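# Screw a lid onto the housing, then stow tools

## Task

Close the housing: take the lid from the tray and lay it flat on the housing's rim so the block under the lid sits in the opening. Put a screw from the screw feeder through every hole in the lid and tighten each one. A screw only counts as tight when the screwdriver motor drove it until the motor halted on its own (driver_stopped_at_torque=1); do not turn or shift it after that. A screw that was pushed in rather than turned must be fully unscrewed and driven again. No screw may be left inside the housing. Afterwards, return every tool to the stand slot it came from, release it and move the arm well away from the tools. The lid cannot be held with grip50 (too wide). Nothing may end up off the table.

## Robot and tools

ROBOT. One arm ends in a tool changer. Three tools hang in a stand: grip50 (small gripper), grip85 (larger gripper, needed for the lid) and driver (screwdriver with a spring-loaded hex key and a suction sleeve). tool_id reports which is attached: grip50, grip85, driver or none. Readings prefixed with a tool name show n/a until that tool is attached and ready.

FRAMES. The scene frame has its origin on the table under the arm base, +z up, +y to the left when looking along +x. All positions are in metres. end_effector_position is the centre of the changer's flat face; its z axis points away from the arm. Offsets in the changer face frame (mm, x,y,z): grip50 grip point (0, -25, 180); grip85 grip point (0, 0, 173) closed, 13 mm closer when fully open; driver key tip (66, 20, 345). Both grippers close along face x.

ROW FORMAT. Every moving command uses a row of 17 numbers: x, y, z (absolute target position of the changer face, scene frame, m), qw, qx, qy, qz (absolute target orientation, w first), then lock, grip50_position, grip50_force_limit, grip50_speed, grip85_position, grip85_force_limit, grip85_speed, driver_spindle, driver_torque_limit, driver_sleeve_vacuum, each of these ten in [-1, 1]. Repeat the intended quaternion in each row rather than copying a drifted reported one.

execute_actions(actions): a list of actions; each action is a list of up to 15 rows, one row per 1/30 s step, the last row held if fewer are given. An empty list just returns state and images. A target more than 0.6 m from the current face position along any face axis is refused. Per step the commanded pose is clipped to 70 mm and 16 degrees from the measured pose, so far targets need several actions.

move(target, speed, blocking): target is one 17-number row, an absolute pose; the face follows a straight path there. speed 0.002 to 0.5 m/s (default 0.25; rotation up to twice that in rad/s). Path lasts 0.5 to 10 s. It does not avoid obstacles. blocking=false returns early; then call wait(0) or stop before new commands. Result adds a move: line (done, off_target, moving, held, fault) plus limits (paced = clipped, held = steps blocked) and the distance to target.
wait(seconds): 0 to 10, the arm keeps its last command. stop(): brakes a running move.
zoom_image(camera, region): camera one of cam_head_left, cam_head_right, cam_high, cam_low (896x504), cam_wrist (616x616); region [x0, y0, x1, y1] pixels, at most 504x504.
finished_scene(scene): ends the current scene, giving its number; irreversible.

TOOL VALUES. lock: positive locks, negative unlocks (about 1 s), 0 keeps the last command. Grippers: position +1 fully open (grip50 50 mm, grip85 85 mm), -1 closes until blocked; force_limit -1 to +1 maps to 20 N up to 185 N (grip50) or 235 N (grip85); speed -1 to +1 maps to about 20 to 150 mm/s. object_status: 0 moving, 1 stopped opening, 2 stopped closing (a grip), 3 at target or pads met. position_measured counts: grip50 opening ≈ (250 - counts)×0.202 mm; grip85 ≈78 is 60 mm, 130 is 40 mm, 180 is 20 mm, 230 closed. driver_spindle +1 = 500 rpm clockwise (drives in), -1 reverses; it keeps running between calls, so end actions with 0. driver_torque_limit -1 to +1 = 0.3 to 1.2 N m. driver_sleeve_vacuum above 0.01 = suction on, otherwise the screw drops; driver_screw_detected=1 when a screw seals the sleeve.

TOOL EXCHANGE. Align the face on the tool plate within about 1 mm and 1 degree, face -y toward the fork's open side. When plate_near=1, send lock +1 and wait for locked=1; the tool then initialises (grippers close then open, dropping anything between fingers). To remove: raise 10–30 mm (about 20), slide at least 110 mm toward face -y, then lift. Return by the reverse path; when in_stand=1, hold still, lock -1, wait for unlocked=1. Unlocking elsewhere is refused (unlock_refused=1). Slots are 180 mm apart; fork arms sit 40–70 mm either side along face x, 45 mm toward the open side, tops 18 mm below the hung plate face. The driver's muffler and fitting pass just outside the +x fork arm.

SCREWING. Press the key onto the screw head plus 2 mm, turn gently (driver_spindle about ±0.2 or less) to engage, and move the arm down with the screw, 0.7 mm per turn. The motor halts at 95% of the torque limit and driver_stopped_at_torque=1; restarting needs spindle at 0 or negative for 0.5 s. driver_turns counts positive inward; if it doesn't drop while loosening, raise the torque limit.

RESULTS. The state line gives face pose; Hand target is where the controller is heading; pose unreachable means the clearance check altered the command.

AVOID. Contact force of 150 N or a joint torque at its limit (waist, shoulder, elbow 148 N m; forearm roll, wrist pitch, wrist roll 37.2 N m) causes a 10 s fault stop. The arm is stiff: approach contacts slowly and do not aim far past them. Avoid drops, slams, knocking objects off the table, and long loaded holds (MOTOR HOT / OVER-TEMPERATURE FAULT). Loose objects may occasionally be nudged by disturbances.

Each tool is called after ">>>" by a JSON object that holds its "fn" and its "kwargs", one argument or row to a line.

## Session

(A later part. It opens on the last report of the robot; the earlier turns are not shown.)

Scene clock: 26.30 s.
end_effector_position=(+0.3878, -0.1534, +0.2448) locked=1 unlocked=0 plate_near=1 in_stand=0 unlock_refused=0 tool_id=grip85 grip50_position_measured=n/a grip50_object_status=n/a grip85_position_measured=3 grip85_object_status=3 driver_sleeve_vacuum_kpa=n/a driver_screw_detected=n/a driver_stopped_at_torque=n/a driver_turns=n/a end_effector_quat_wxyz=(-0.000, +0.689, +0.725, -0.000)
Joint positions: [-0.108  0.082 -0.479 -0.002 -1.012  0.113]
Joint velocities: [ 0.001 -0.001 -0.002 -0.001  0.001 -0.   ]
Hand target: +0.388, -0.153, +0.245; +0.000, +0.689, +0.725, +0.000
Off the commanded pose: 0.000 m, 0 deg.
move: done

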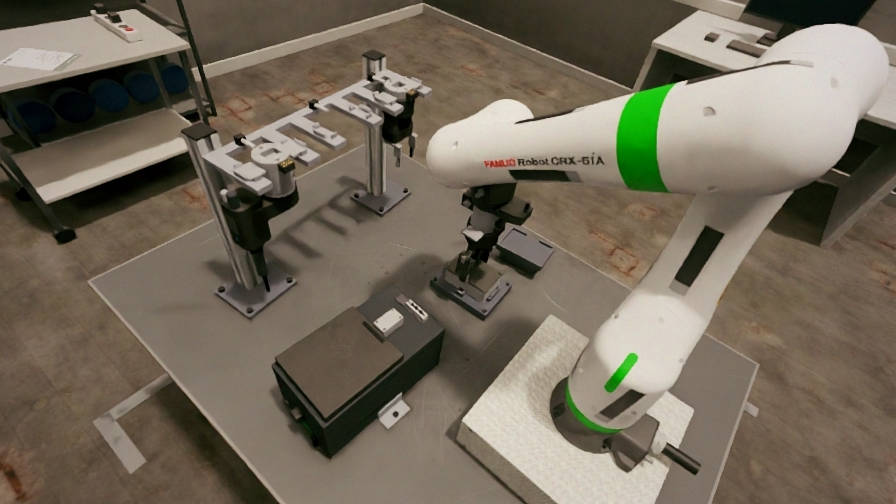

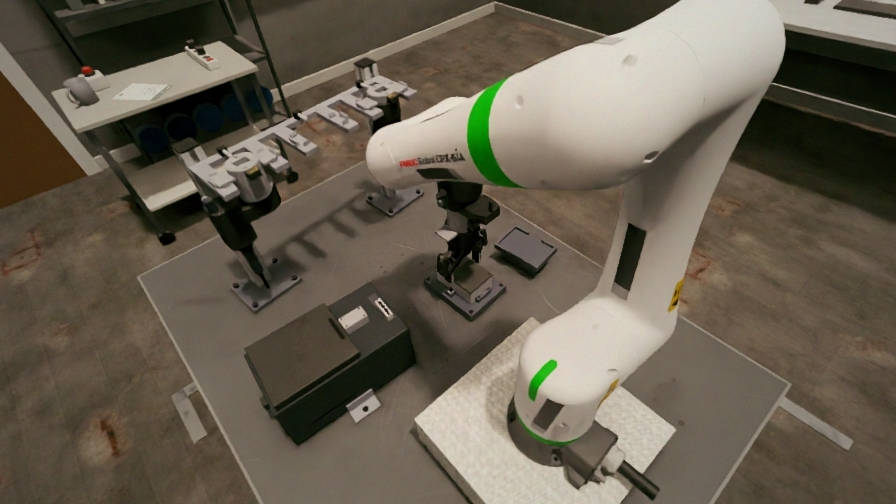

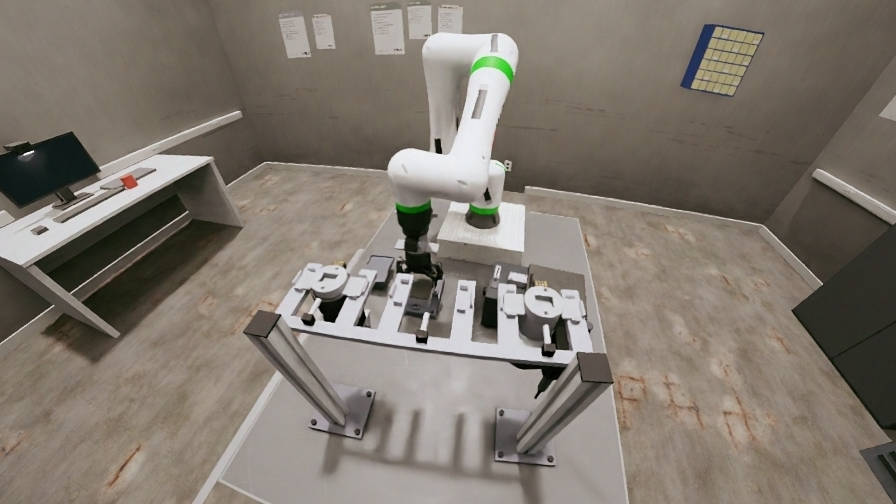

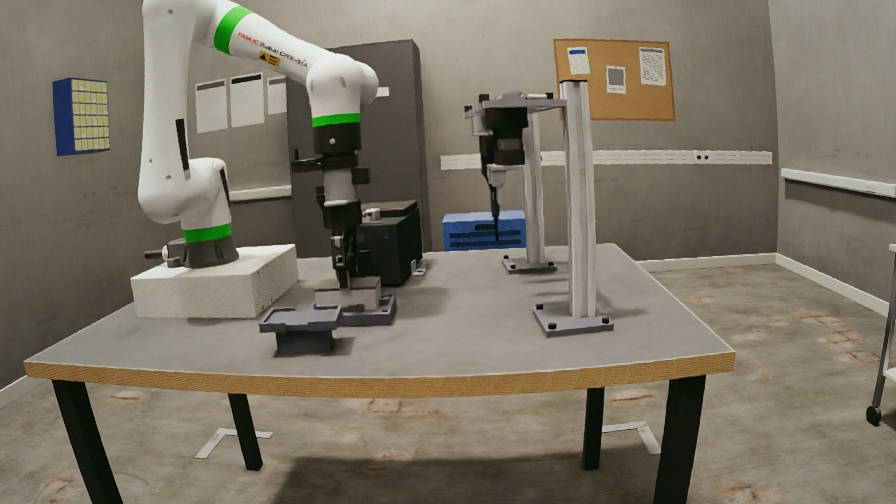

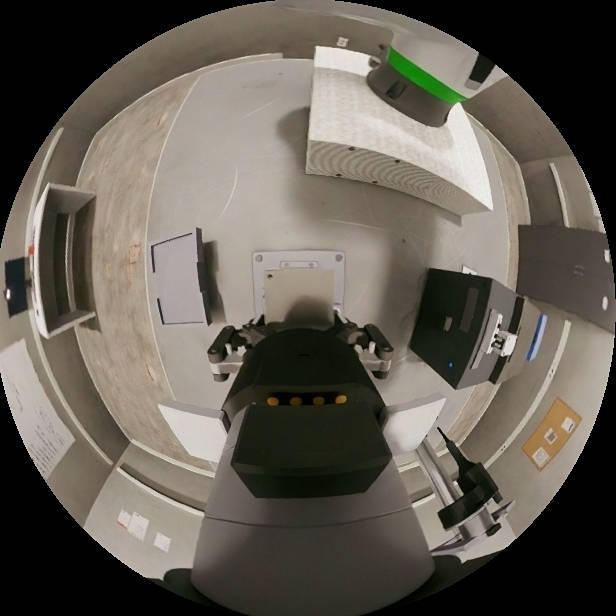

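Seated; housing ≈+6–7 mm higher than scene 1.

>>> {"fn": "move", "kwargs": {
  "target": [0.3878,-0.1534,0.27,0,0.689,0.7248,0,0,1,0,0,1,0,0,0,0,0],
  "speed": 0.06
}}

>>> {"fn": "move", "kwargs": {
  "target": [0.5612,-0.0331,0.43,0,0.6775,0.7355,0,0,1,0,0,1,0,0,0,0,0]
}}

>>> {"fn": "move", "kwargs": {
  "target": [0.6858,-0.0229,0.43,0,0.6775,0.7355,0,0,1,0,0,1,0,0,0,0,0],
  "speed": 0.08
}}

>>> {"fn": "move", "kwargs": {
  "target": [0.6858,-0.0229,0.4102,0,0.6775,0.7355,0,0,1,0,0,1,0,0,0,0,0],
  "speed": 0.015
}}

>>> {"fn": "execute_actions", "kwargs": {
  "actions": [
    [[0.6858,-0.0229,0.4102,0,0.6775,0.7355,0,-1,1,0,0,1,0,0,0,0,0]],
    [[0.6858,-0.0229,0.4102,0,0.6775,0.7355,0,-1,1,0,0,1,0,0,0,0,0]],
    [[0.6858,-0.0229,0.4102,0,0.6775,0.7355,0,-1,1,0,0,1,0,0,0,0,0]]
  ]
}}

>>> {"fn": "move", "kwargs": {
  "target": [0.6858,-0.0229,0.438,0,0.6775,0.7355,0,0,1,0,0,1,0,0,0,0,0],
  "speed": 0.04
}}

Scene clock: 27.53 s.
end_effector_position=(+0.3879, -0.1534, +0.2700) locked=1 unlocked=0 plate_near=1 in_stand=0 unlock_refused=0 tool_id=grip85 grip50_position_measured=n/a grip50_object_status=n/a grip85_position_measured=3 grip85_object_status=3 driver_sleeve_vacuum_kpa=n/a driver_screw_detected=n/a driver_stopped_at_torque=n/a driver_turns=n/a end_effector_quat_wxyz=(+0.000, +0.689, +0.725, -0.000)
Joint positions: [-0.108  0.048 -0.448 -0.001 -1.077  0.112]
Joint velocities: [ 0.    -0.     0.    -0.001 -0.002 -0.   ]
Hand target: +0.388, -0.153, +0.270; +0.000, +0.689, +0.725, -0.000
Off the commanded pose: 0.000 m, 0 deg.
move: done

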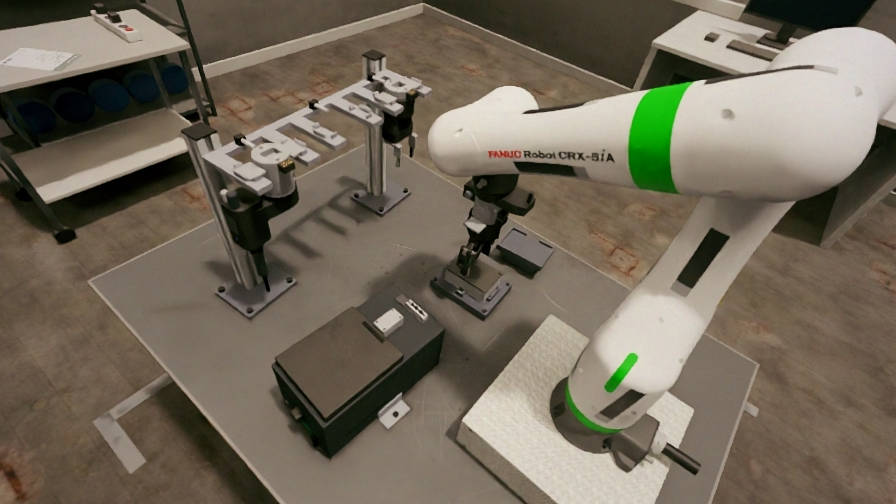

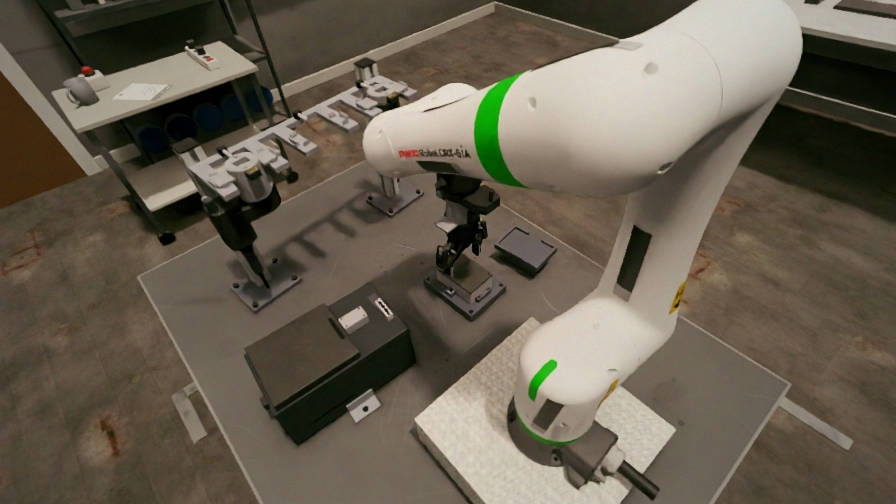

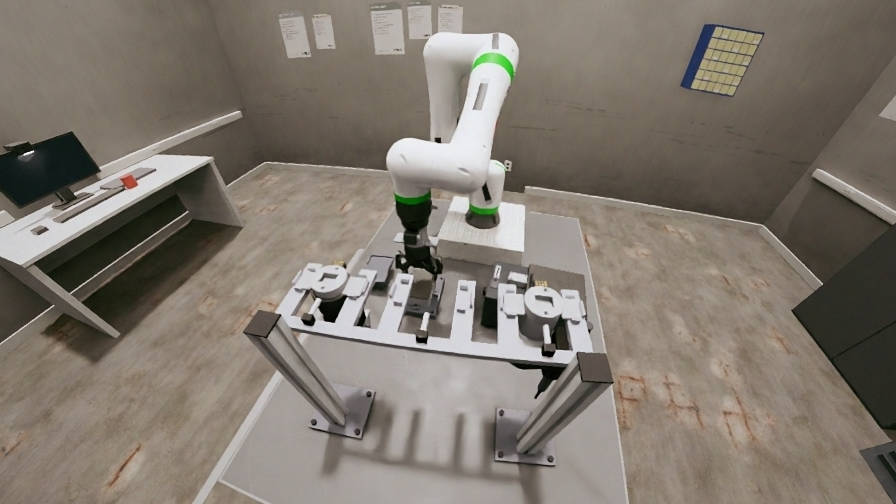

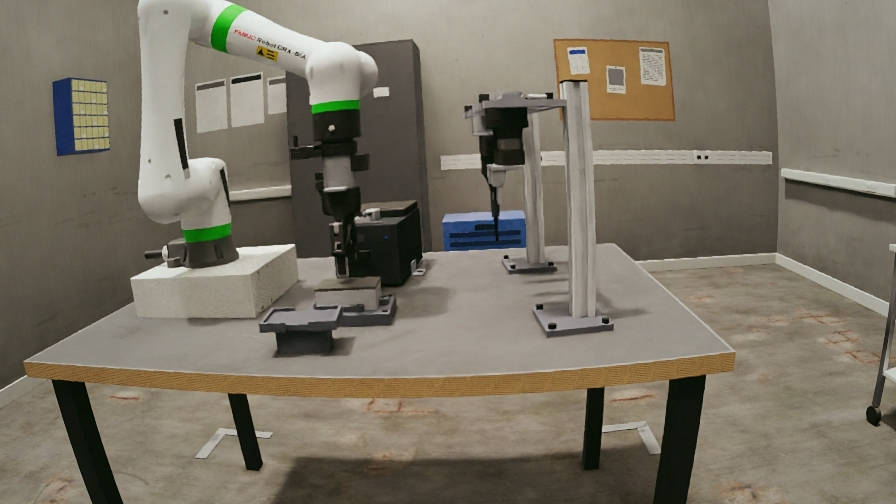

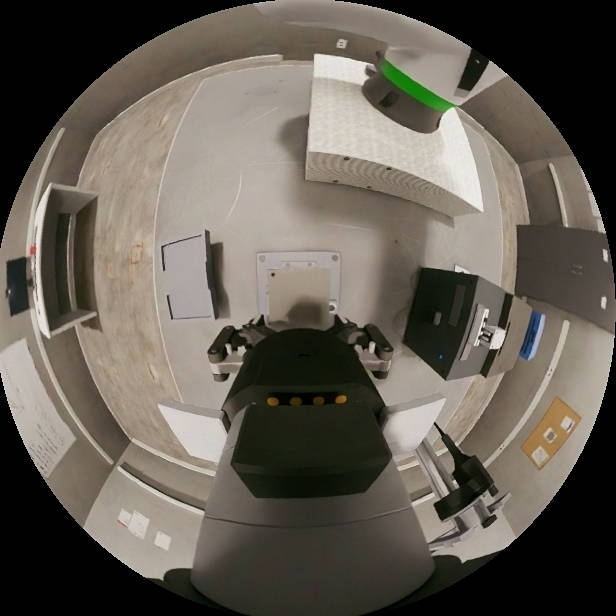

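Scene clock: 29.07 s.
end_effector_position=(+0.5613, -0.0324, +0.4297) locked=1 unlocked=0 plate_near=1 in_stand=0 unlock_refused=0 tool_id=grip85 grip50_position_measured=n/a grip50_object_status=n/a grip85_position_measured=3 grip85_object_status=3 driver_sleeve_vacuum_kpa=n/a driver_screw_detected=n/a driver_stopped_at_torque=n/a driver_turns=n/a end_effector_quat_wxyz=(+0.000, +0.678, +0.735, +0.000)
Joint positions: [ 0.126  0.295  0.23  -0.001 -1.507 -0.093]
Joint velocities: [-0.     0.001  0.001 -0.     0.002 -0.001]
Hand target: +0.561, -0.033, +0.430; +0.000, +0.678, +0.735, +0.000
Off the commanded pose: 0.001 m, 0 deg.
move: done

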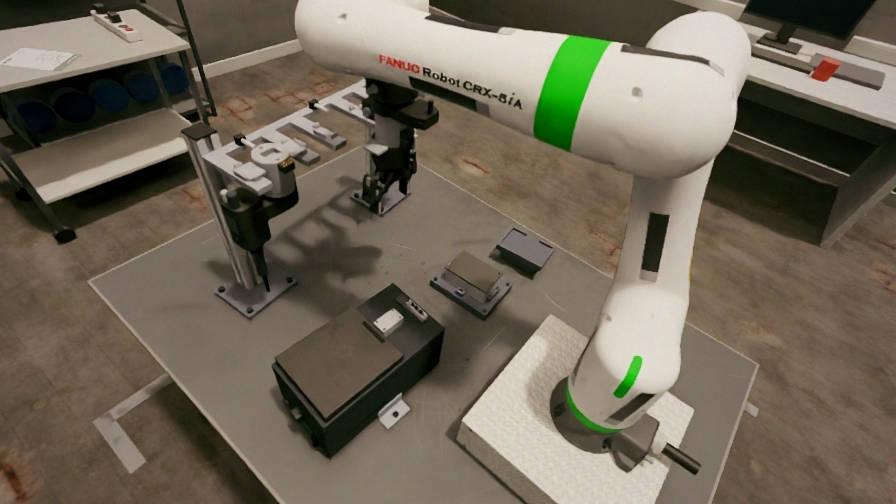

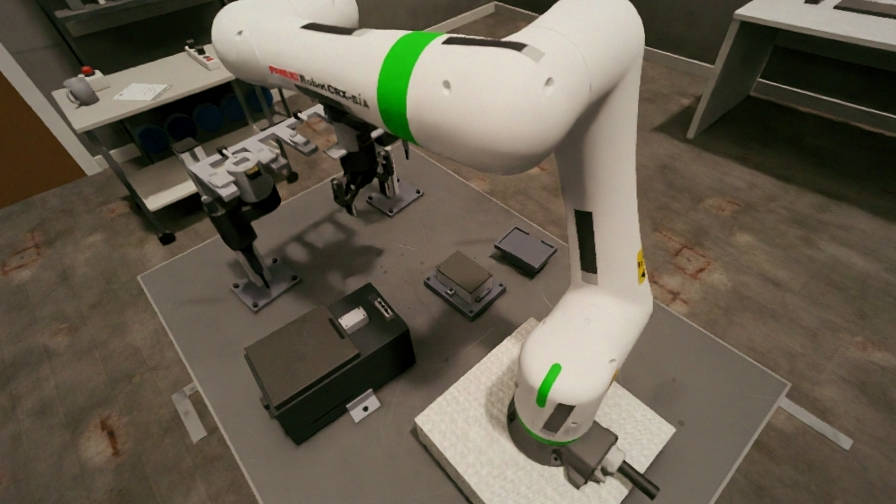

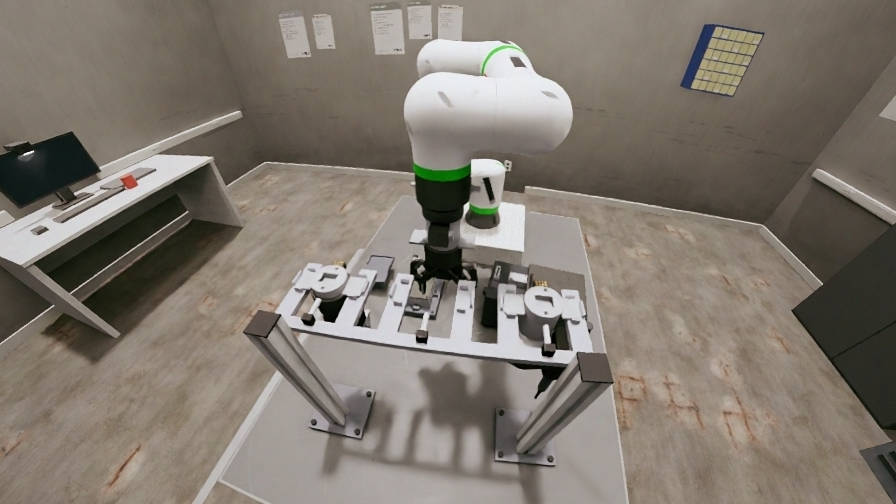

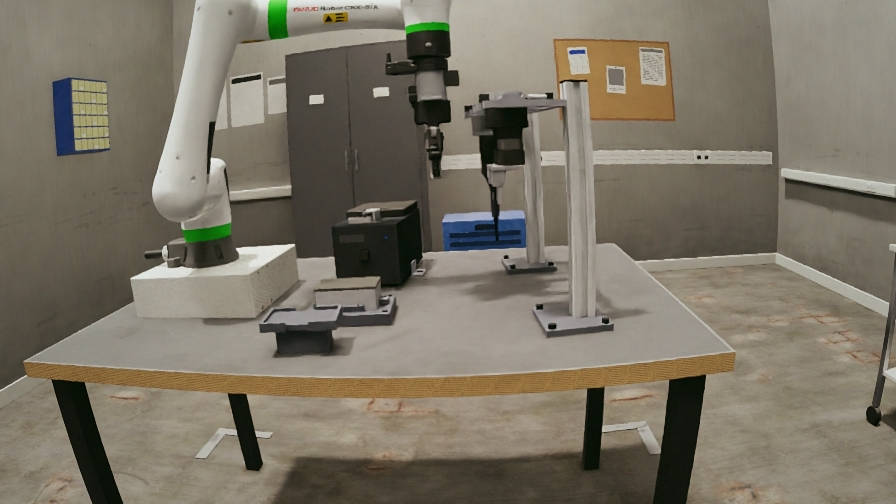

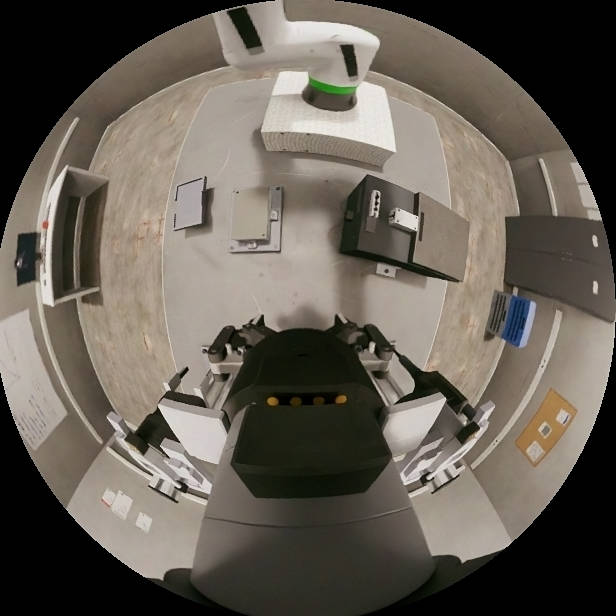

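Scene clock: 30.97 s.
end_effector_position=(+0.6857, -0.0225, +0.4297) locked=1 unlocked=0 plate_near=1 in_stand=0 unlock_refused=0 tool_id=grip85 grip50_position_measured=n/a grip50_object_status=n/a grip85_position_measured=3 grip85_object_status=3 driver_sleeve_vacuum_kpa=n/a driver_screw_detected=n/a driver_stopped_at_torque=n/a driver_turns=n/a end_effector_quat_wxyz=(-0.000, +0.678, +0.735, -0.000)
Joint positions: [ 0.109  0.646  0.731 -0.002 -1.659 -0.075]
Joint velocities: [ 0.     0.002  0.002  0.     0.    -0.002]
Hand target: +0.686, -0.023, +0.430; -0.000, +0.678, +0.735, -0.000
Off the commanded pose: 0.000 m, 0 deg.
move: done

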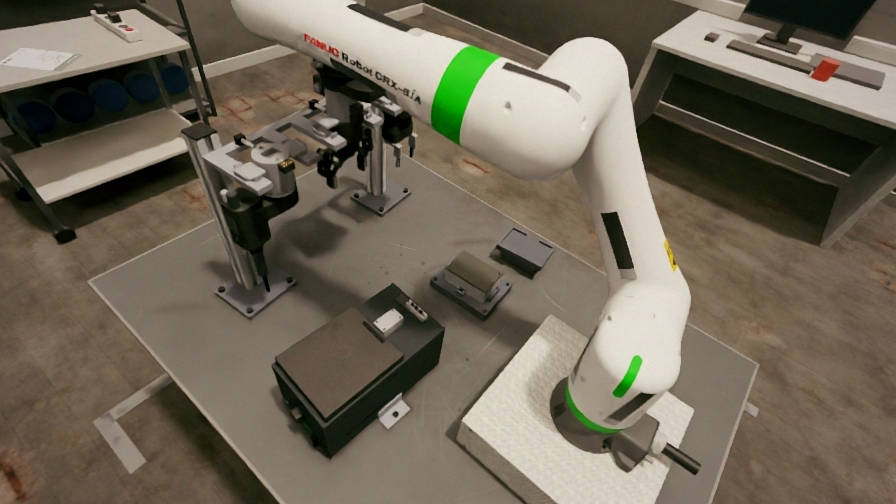

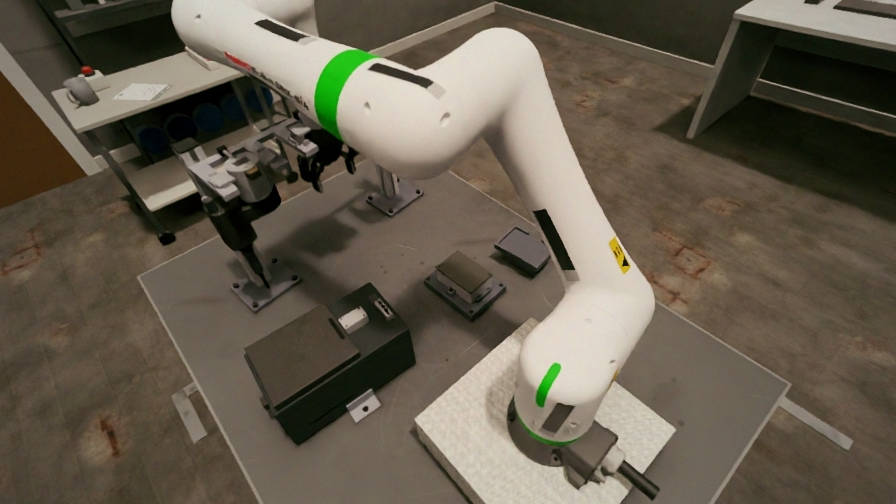

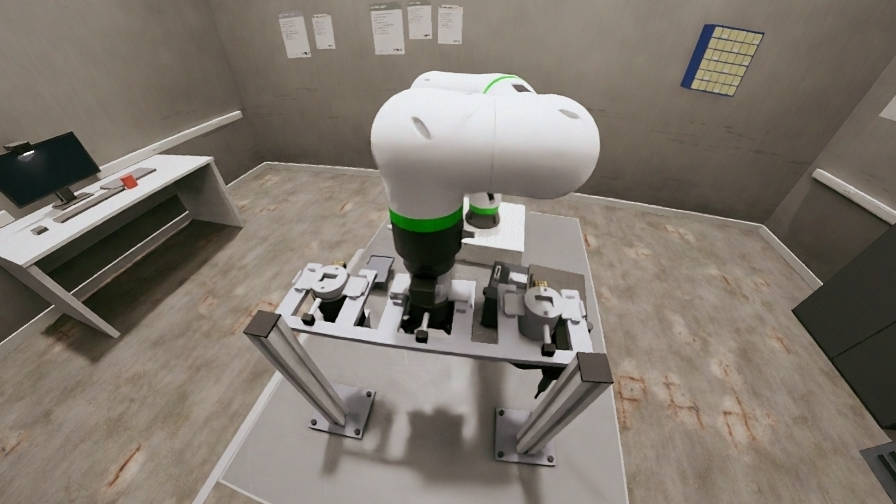

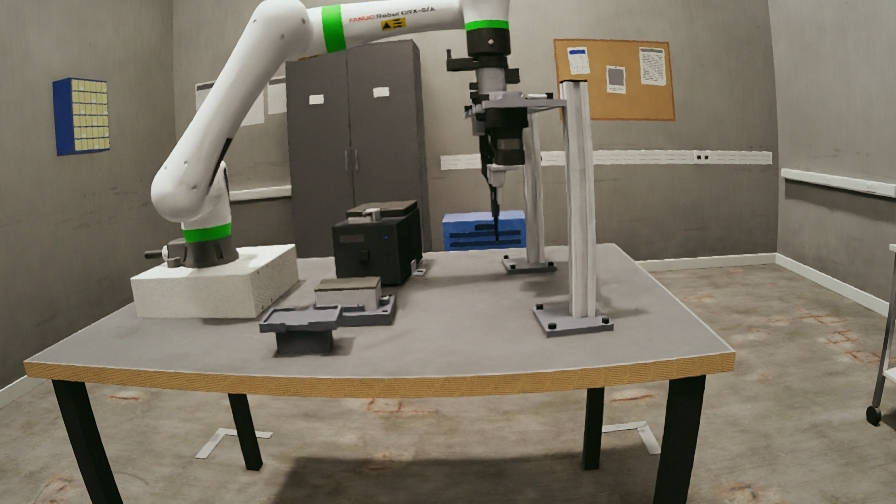

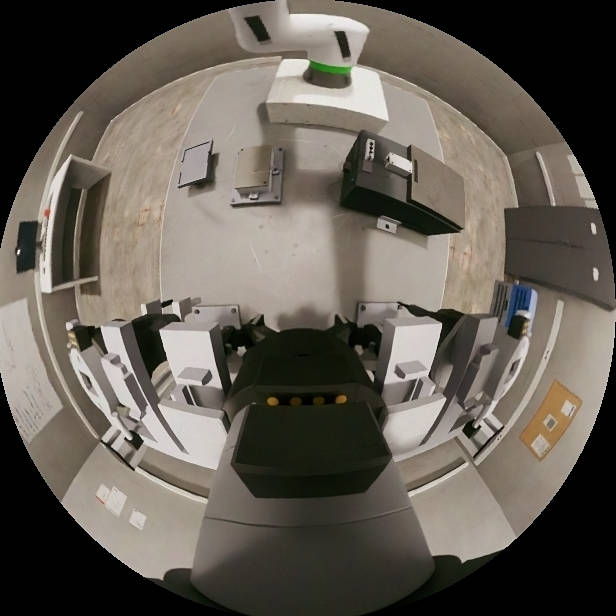

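Scene clock: 32.50 s.
end_effector_position=(+0.6857, -0.0228, +0.4103) locked=1 unlocked=0 plate_near=1 in_stand=1 unlock_refused=0 tool_id=grip85 grip50_position_measured=n/a grip50_object_status=n/a grip85_position_measured=3 grip85_object_status=3 driver_sleeve_vacuum_kpa=n/a driver_screw_detected=n/a driver_stopped_at_torque=n/a driver_turns=n/a end_effector_quat_wxyz=(+0.000, +0.677, +0.736, +0.000)
Joint positions: [ 0.108  0.642  0.68  -0.002 -1.611 -0.074]
Joint velocities: [-0.001 -0.002 -0.002  0.     0.001 -0.001]
Hand target: +0.686, -0.023, +0.410; +0.000, +0.677, +0.736, -0.000
Off the commanded pose: 0.000 m, 0 deg.
move: done

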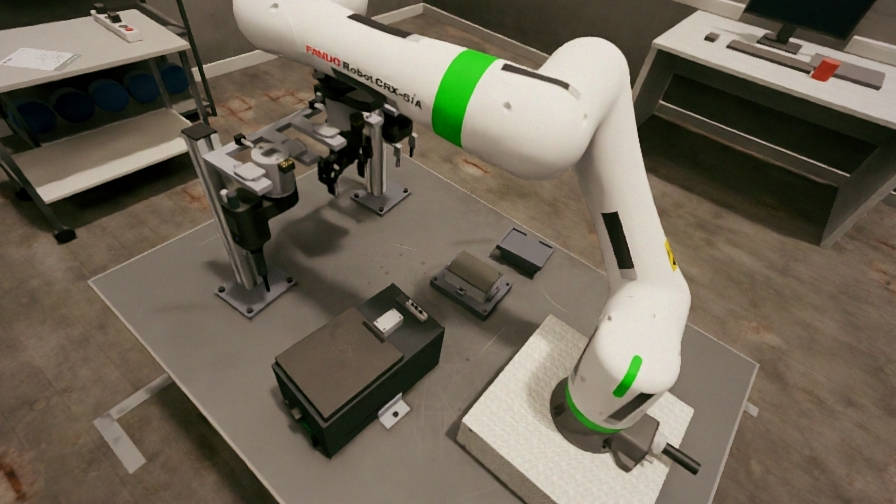

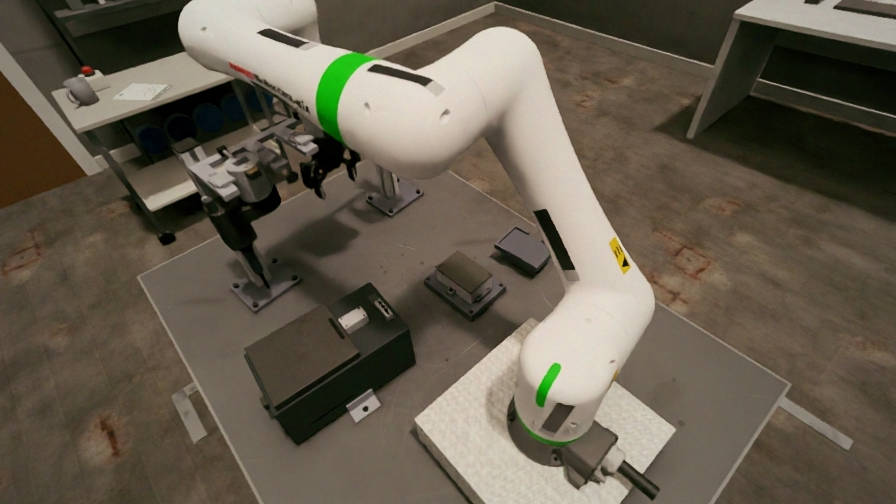

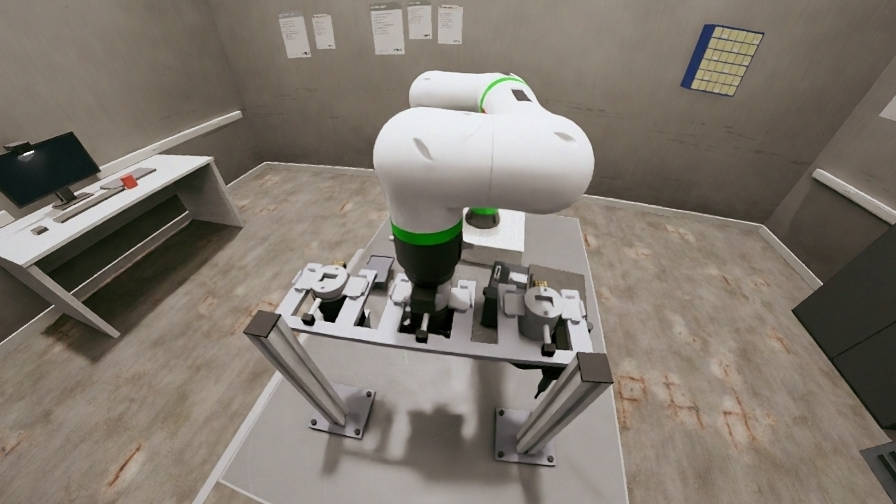

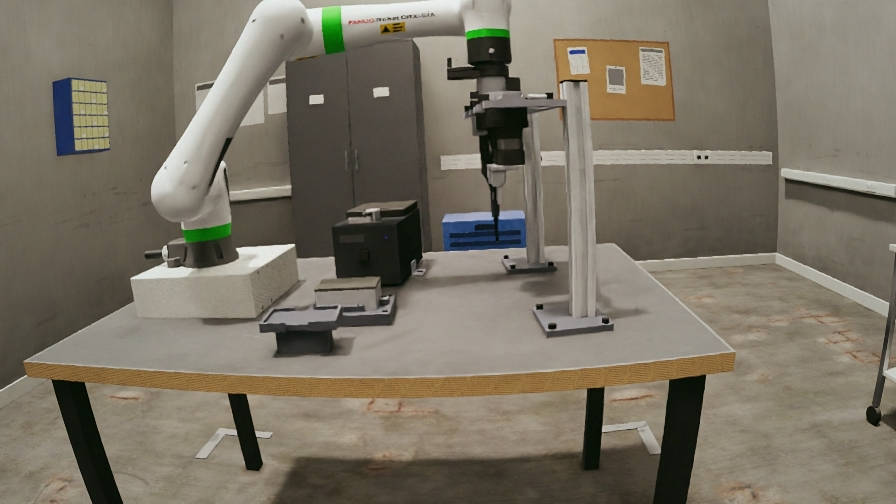

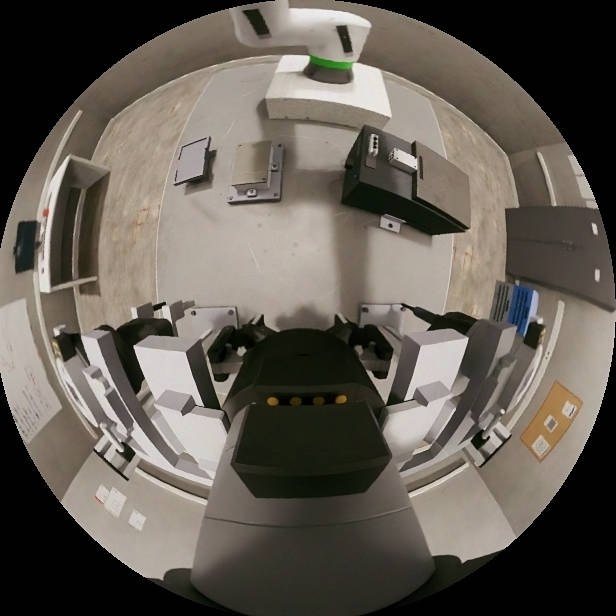

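Scene clock: 34.00 s.
end_effector_position=(+0.6858, -0.0229, +0.4102) locked=0 unlocked=1 plate_near=1 in_stand=1 unlock_refused=0 tool_id=none grip50_position_measured=n/a grip50_object_status=n/a grip85_position_measured=n/a grip85_object_status=n/a driver_sleeve_vacuum_kpa=n/a driver_screw_detected=n/a driver_stopped_at_torque=n/a driver_turns=n/a end_effector_quat_wxyz=(+0.000, +0.678, +0.736, +0.000)
Joint positions: [ 0.108  0.642  0.68  -0.002 -1.611 -0.074]
Joint velocities: [-0.    -0.     0.001  0.     0.    -0.   ]
Hand target: +0.686, -0.023, +0.410; +0.000, +0.678, +0.736, +0.000
Off the commanded pose: 0.000 m, 0 deg.

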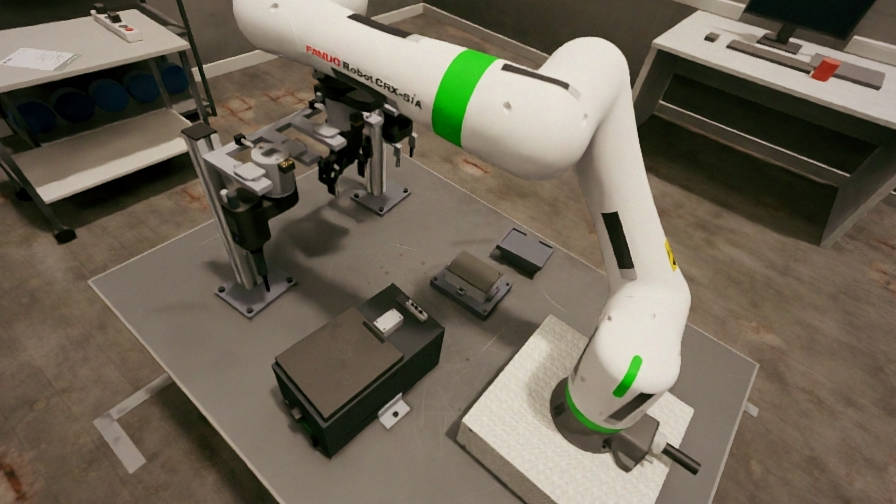

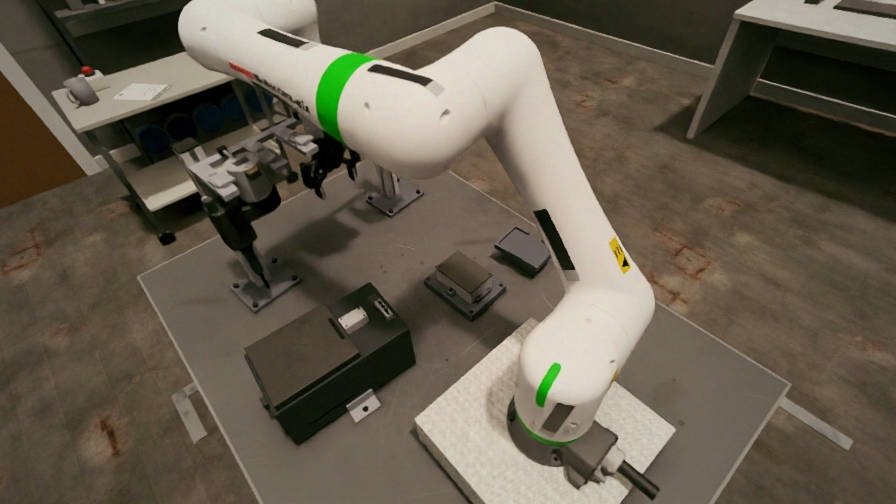

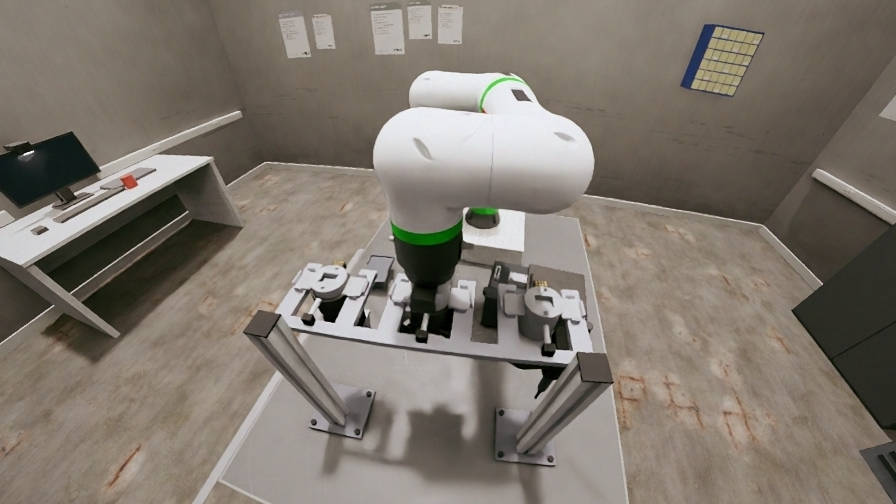

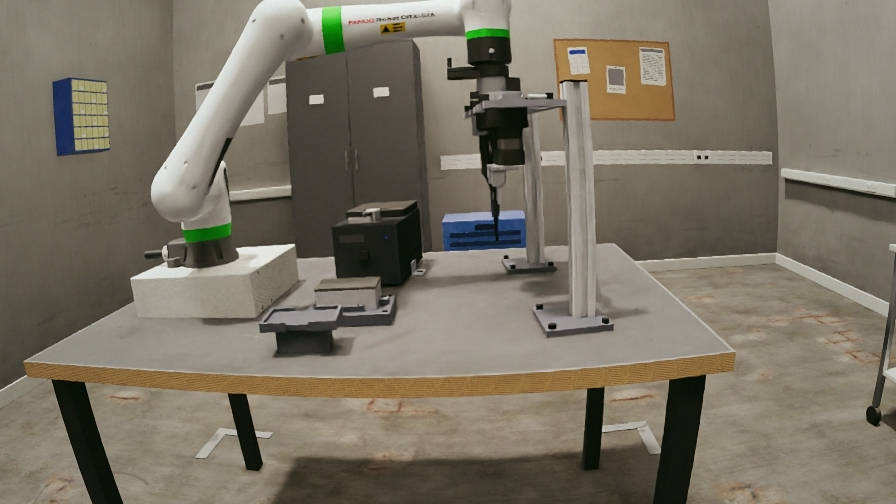

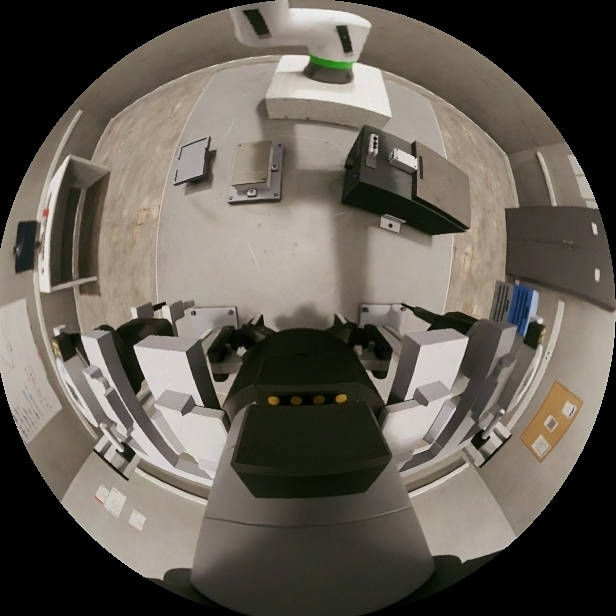

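Scene clock: 34.97 s.
end_effector_position=(+0.6859, -0.0229, +0.4380) locked=0 unlocked=1 plate_near=0 in_stand=0 unlock_refused=0 tool_id=none grip50_position_measured=n/a grip50_object_status=n/a grip85_position_measured=n/a grip85_object_status=n/a driver_sleeve_vacuum_kpa=n/a driver_screw_detected=n/a driver_stopped_at_torque=n/a driver_turns=n/a end_effector_quat_wxyz=(-0.000, +0.678, +0.735, -0.000)
Joint positions: [ 0.108  0.649  0.755 -0.002 -1.68  -0.074]
Joint velocities: [ 0.    -0.001 -0.    -0.    -0.001 -0.002]
Hand target: +0.686, -0.023, +0.438; -0.000, +0.678, +0.735, +0.000
Off the commanded pose: 0.000 m, 0 deg.
move: done

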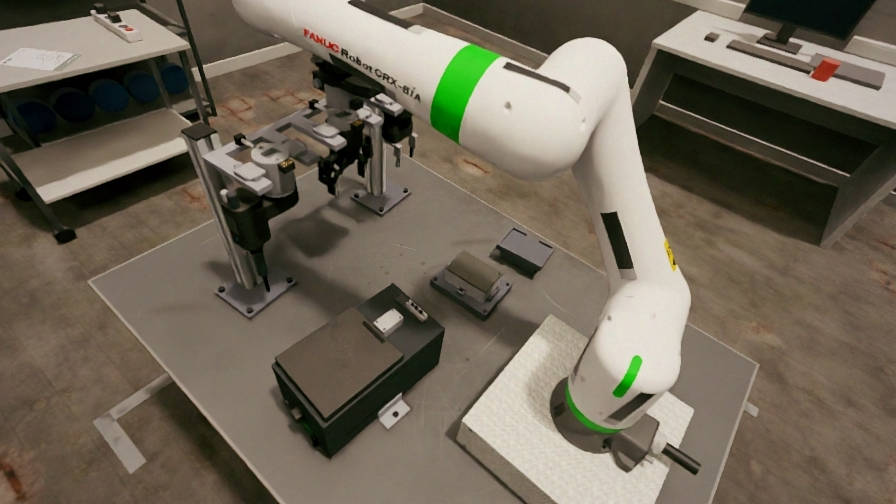

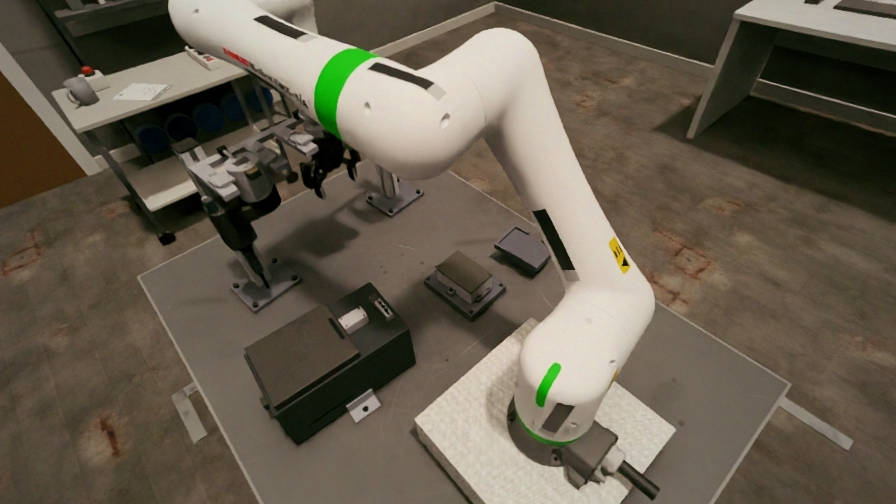

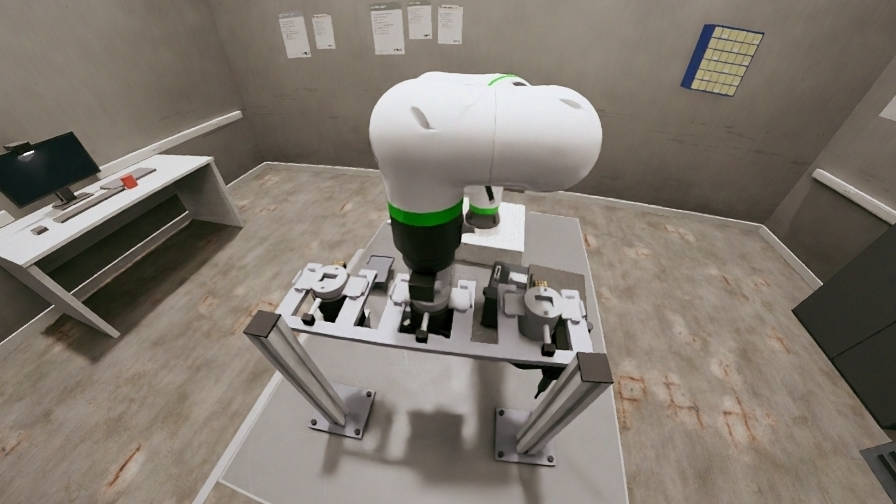

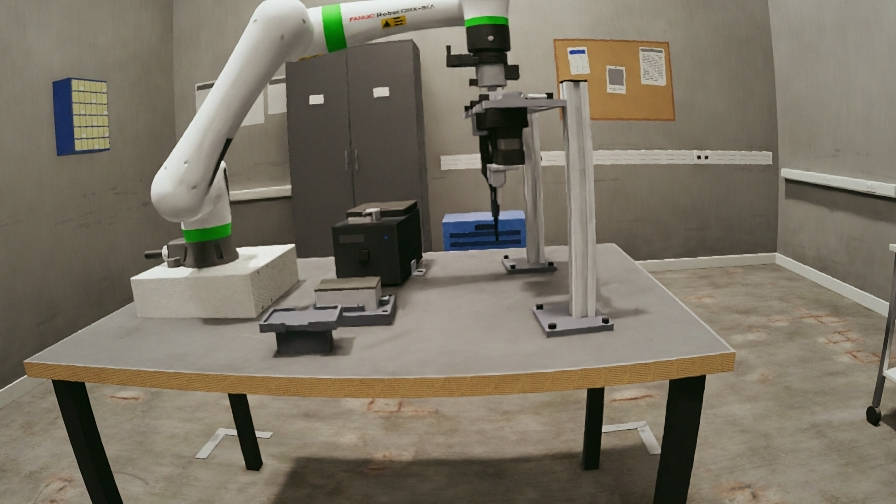

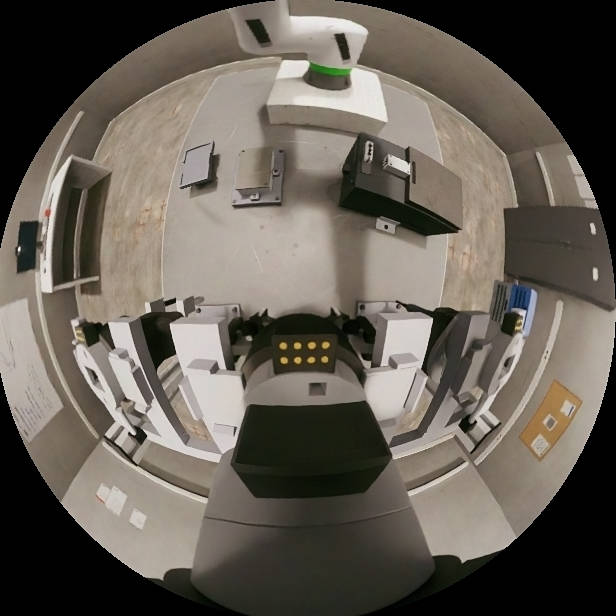

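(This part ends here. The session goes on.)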